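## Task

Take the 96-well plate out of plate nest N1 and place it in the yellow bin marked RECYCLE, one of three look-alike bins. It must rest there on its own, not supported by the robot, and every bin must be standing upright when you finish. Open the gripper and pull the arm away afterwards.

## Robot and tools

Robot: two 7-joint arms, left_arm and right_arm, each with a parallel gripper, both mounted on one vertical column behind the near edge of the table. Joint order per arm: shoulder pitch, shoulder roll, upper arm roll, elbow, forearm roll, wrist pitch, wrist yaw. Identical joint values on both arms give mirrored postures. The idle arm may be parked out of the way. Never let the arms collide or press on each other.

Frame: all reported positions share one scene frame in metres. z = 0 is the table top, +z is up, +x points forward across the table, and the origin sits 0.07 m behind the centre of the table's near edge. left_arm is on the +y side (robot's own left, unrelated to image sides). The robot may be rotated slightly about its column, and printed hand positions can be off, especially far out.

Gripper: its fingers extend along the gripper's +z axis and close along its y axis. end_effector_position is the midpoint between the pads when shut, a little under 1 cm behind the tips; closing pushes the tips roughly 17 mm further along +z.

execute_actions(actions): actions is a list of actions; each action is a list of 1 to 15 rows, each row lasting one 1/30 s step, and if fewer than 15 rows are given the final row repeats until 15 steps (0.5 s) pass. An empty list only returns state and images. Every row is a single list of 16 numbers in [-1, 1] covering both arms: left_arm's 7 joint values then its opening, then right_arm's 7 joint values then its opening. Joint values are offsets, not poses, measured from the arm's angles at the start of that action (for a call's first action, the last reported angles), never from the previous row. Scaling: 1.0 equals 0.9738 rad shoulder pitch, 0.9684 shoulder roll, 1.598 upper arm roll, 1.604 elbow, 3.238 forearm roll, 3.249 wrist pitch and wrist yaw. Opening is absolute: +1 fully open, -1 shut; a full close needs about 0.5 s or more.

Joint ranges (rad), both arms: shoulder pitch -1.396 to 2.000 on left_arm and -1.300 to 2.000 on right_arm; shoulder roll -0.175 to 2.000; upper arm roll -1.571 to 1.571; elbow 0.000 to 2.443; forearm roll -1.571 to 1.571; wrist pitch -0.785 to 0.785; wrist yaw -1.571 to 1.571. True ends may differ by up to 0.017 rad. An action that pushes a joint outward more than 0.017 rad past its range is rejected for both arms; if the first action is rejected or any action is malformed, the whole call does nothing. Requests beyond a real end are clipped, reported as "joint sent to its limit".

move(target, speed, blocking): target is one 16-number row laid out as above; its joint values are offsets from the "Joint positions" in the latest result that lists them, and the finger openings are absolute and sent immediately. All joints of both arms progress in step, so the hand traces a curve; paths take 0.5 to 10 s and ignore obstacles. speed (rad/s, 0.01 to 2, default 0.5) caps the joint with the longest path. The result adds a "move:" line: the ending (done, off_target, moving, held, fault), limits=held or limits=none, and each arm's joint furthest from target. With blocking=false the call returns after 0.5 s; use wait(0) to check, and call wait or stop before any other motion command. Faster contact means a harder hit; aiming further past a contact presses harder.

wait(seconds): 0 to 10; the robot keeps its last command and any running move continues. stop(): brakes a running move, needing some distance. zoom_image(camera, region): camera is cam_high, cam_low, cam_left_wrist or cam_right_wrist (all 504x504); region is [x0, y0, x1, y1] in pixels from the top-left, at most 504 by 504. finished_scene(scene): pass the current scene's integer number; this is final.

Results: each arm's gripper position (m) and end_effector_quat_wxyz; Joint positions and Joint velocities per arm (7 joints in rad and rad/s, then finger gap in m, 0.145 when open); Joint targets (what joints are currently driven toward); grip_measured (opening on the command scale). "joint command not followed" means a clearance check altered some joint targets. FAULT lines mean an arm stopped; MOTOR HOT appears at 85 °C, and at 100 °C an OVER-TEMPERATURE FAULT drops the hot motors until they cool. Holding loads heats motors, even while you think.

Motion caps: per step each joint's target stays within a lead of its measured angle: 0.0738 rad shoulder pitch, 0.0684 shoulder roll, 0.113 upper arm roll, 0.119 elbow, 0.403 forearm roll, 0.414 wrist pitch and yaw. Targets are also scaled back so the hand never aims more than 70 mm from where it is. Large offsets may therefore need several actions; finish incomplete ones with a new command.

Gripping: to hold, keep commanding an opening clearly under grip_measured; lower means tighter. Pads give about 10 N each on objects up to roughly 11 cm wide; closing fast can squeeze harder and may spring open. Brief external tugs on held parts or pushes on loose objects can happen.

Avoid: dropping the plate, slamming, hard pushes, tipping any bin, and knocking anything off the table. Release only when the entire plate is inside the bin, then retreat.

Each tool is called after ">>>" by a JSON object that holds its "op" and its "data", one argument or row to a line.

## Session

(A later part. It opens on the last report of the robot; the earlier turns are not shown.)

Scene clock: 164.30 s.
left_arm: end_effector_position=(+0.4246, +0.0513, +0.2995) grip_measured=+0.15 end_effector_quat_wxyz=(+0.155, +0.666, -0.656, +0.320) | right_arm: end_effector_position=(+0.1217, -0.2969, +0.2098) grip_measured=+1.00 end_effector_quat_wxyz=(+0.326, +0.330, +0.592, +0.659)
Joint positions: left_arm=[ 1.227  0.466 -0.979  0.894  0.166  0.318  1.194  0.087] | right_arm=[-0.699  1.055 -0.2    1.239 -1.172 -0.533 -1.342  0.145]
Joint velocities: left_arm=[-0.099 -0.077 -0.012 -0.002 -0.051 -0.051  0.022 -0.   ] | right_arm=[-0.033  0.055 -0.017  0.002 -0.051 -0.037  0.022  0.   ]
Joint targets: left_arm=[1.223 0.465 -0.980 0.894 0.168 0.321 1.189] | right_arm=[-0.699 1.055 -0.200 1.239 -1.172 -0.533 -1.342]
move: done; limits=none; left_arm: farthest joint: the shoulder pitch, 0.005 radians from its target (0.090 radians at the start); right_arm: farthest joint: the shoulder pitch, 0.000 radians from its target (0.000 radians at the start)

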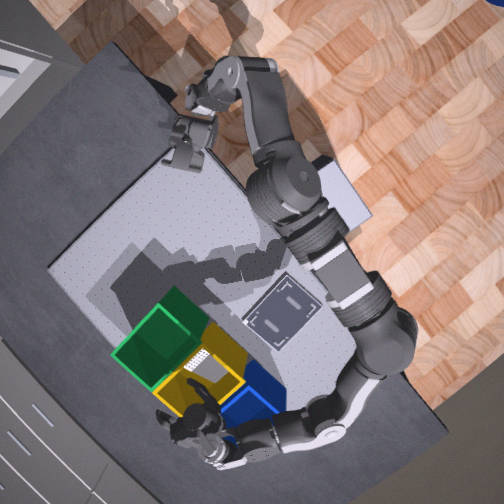

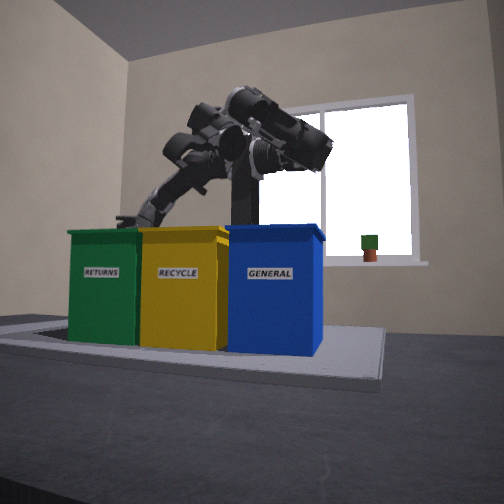

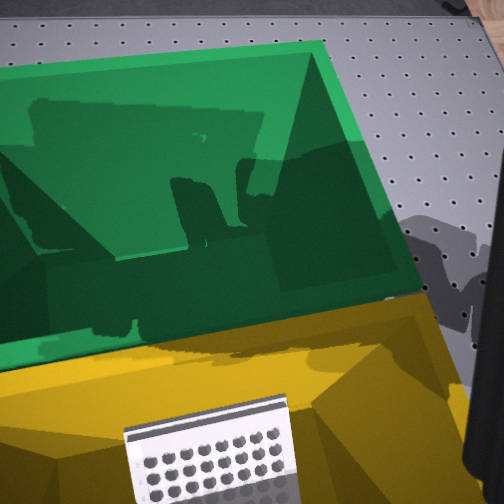

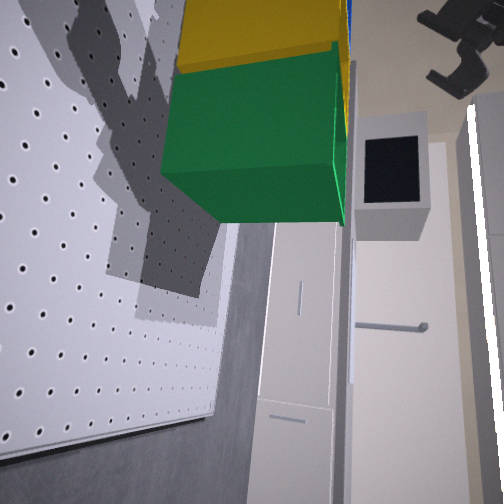

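>>> {"op": "move", "data": {
  "target": [-0.0403,0.3628,-0.2916,0.7044,-0.2284,-0.1550,0.0918,0.15,0,0,0,0,0,0,0,1],
  "speed": 1.0
}}

Scene clock: 166.10 s.
left_arm: end_effector_position=(+0.2561, +0.0948, +0.2444) grip_measured=+0.15 end_effector_quat_wxyz=(+0.132, -0.045, +0.990, +0.000) | right_arm: end_effector_position=(+0.1217, -0.2969, +0.2098) grip_measured=+1.00 end_effector_quat_wxyz=(+0.326, +0.330, +0.592, +0.659)
Joint positions: left_arm=[ 1.191  0.816 -1.44   2.024 -0.572 -0.183  1.486  0.087] | right_arm=[-0.699  1.055 -0.2    1.239 -1.172 -0.533 -1.342  0.145]
Joint velocities: left_arm=[-0.011 -0.011 -0.022 -0.017  0.007 -0.022  0.051 -0.   ] | right_arm=[-0.033  0.011 -0.007 -0.012 -0.125 -0.037 -0.007  0.   ]
Joint targets: left_arm=[1.188 0.817 -1.445 2.024 -0.573 -0.185 1.492] | right_arm=[-0.699 1.055 -0.200 1.239 -1.172 -0.533 -1.342]
move: done; limits=none; left_arm: farthest joint: the wrist yaw, 0.006 radians from its target (0.299 radians at the start); right_arm: farthest joint: the shoulder pitch, 0.000 radians from its target (0.000 radians at the start)

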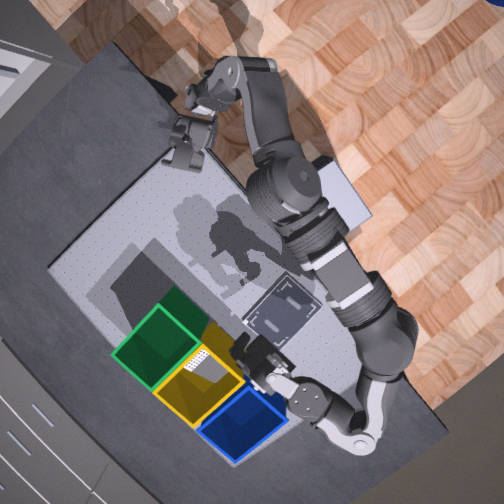

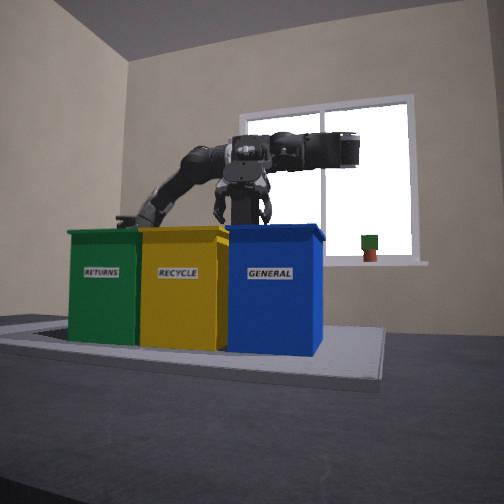

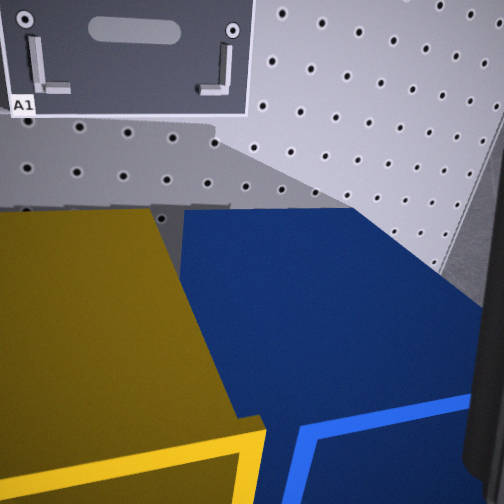

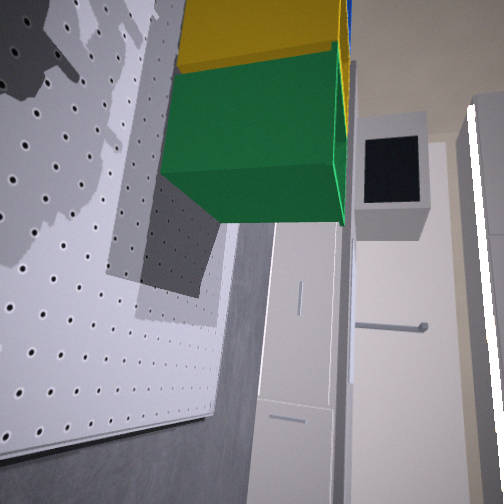

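>>> {"op": "move", "data": {
  "target": [-0.3222,-0.1994,-0.0320,0.0203,-0.1314,0.0677,0.0197,0.15,0,0,0,0,0,0,0,1],
  "speed": 0.8
}}

>>> {"op": "zoom_image", "data": {
  "camera": "cam_high",
  "region": [100, 280, 300, 480]
}}

Scene clock: 174.27 s.
left_arm: end_effector_position=(+0.2160, +0.0570, +0.1883) grip_measured=+0.15 end_effector_quat_wxyz=(+0.174, -0.042, +0.984, +0.005) | right_arm: end_effector_position=(+0.1217, -0.2969, +0.2098) grip_measured=+1.00 end_effector_quat_wxyz=(+0.326, +0.330, +0.592, +0.659)
Joint positions: left_arm=[ 0.879  0.623 -1.489  2.055 -0.995  0.034  1.544  0.087] | right_arm=[-0.699  1.055 -0.2    1.239 -1.172 -0.533 -1.342  0.145]
Joint velocities: left_arm=[ 0.011  0.011 -0.007 -0.002 -0.007 -0.051  0.007  0.   ] | right_arm=[-0.055  0.033 -0.012  0.007 -0.037 -0.007 -0.066  0.   ]
Joint targets: left_arm=[0.877 0.623 -1.492 2.056 -0.997 0.037 1.550] | right_arm=[-0.699 1.055 -0.200 1.239 -1.172 -0.533 -1.342]
move: done; limits=none; left_arm: farthest joint: the wrist yaw, 0.006 radians from its target (0.064 radians at the start); right_arm: farthest joint: the shoulder pitch, 0.000 radians from its target (0.000 radians at the start)

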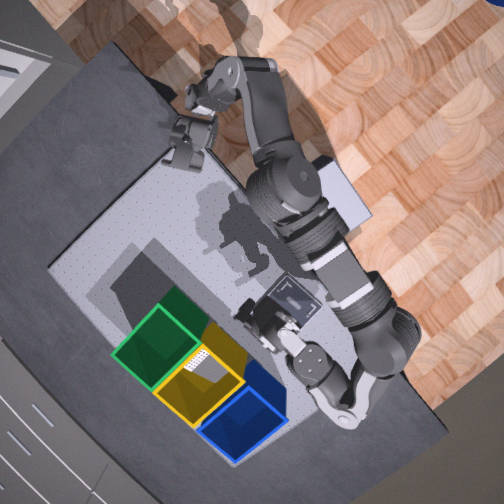

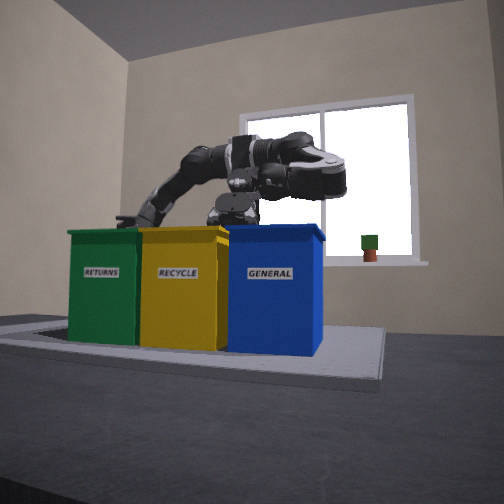

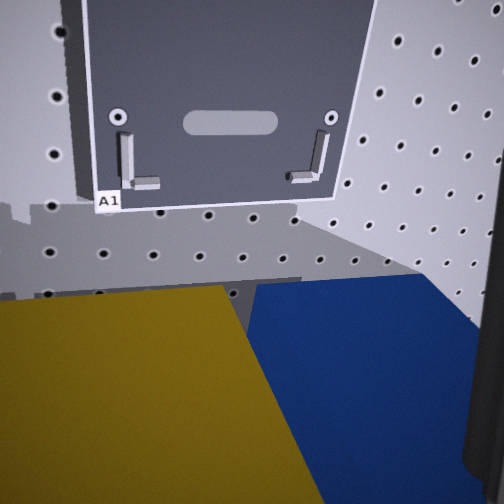

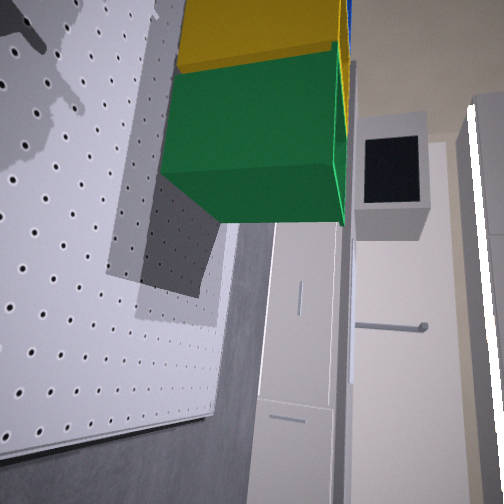

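Region (100, 280, 300, 480) of cam_high's 504x504 image, scaled by 2.520, with more detail than that image has.

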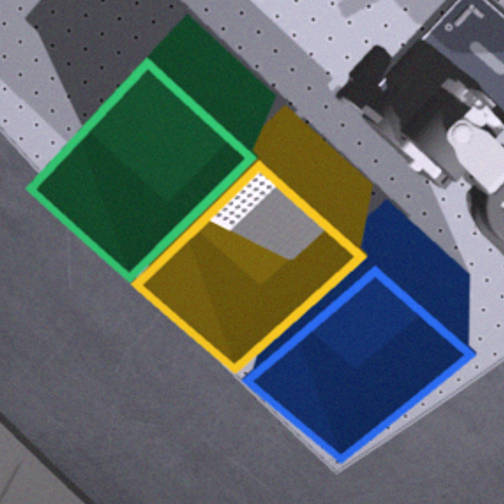

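>>> {"op": "finished_scene", "data": {
  "scene": 1
}}

The scene is finished: the task was done.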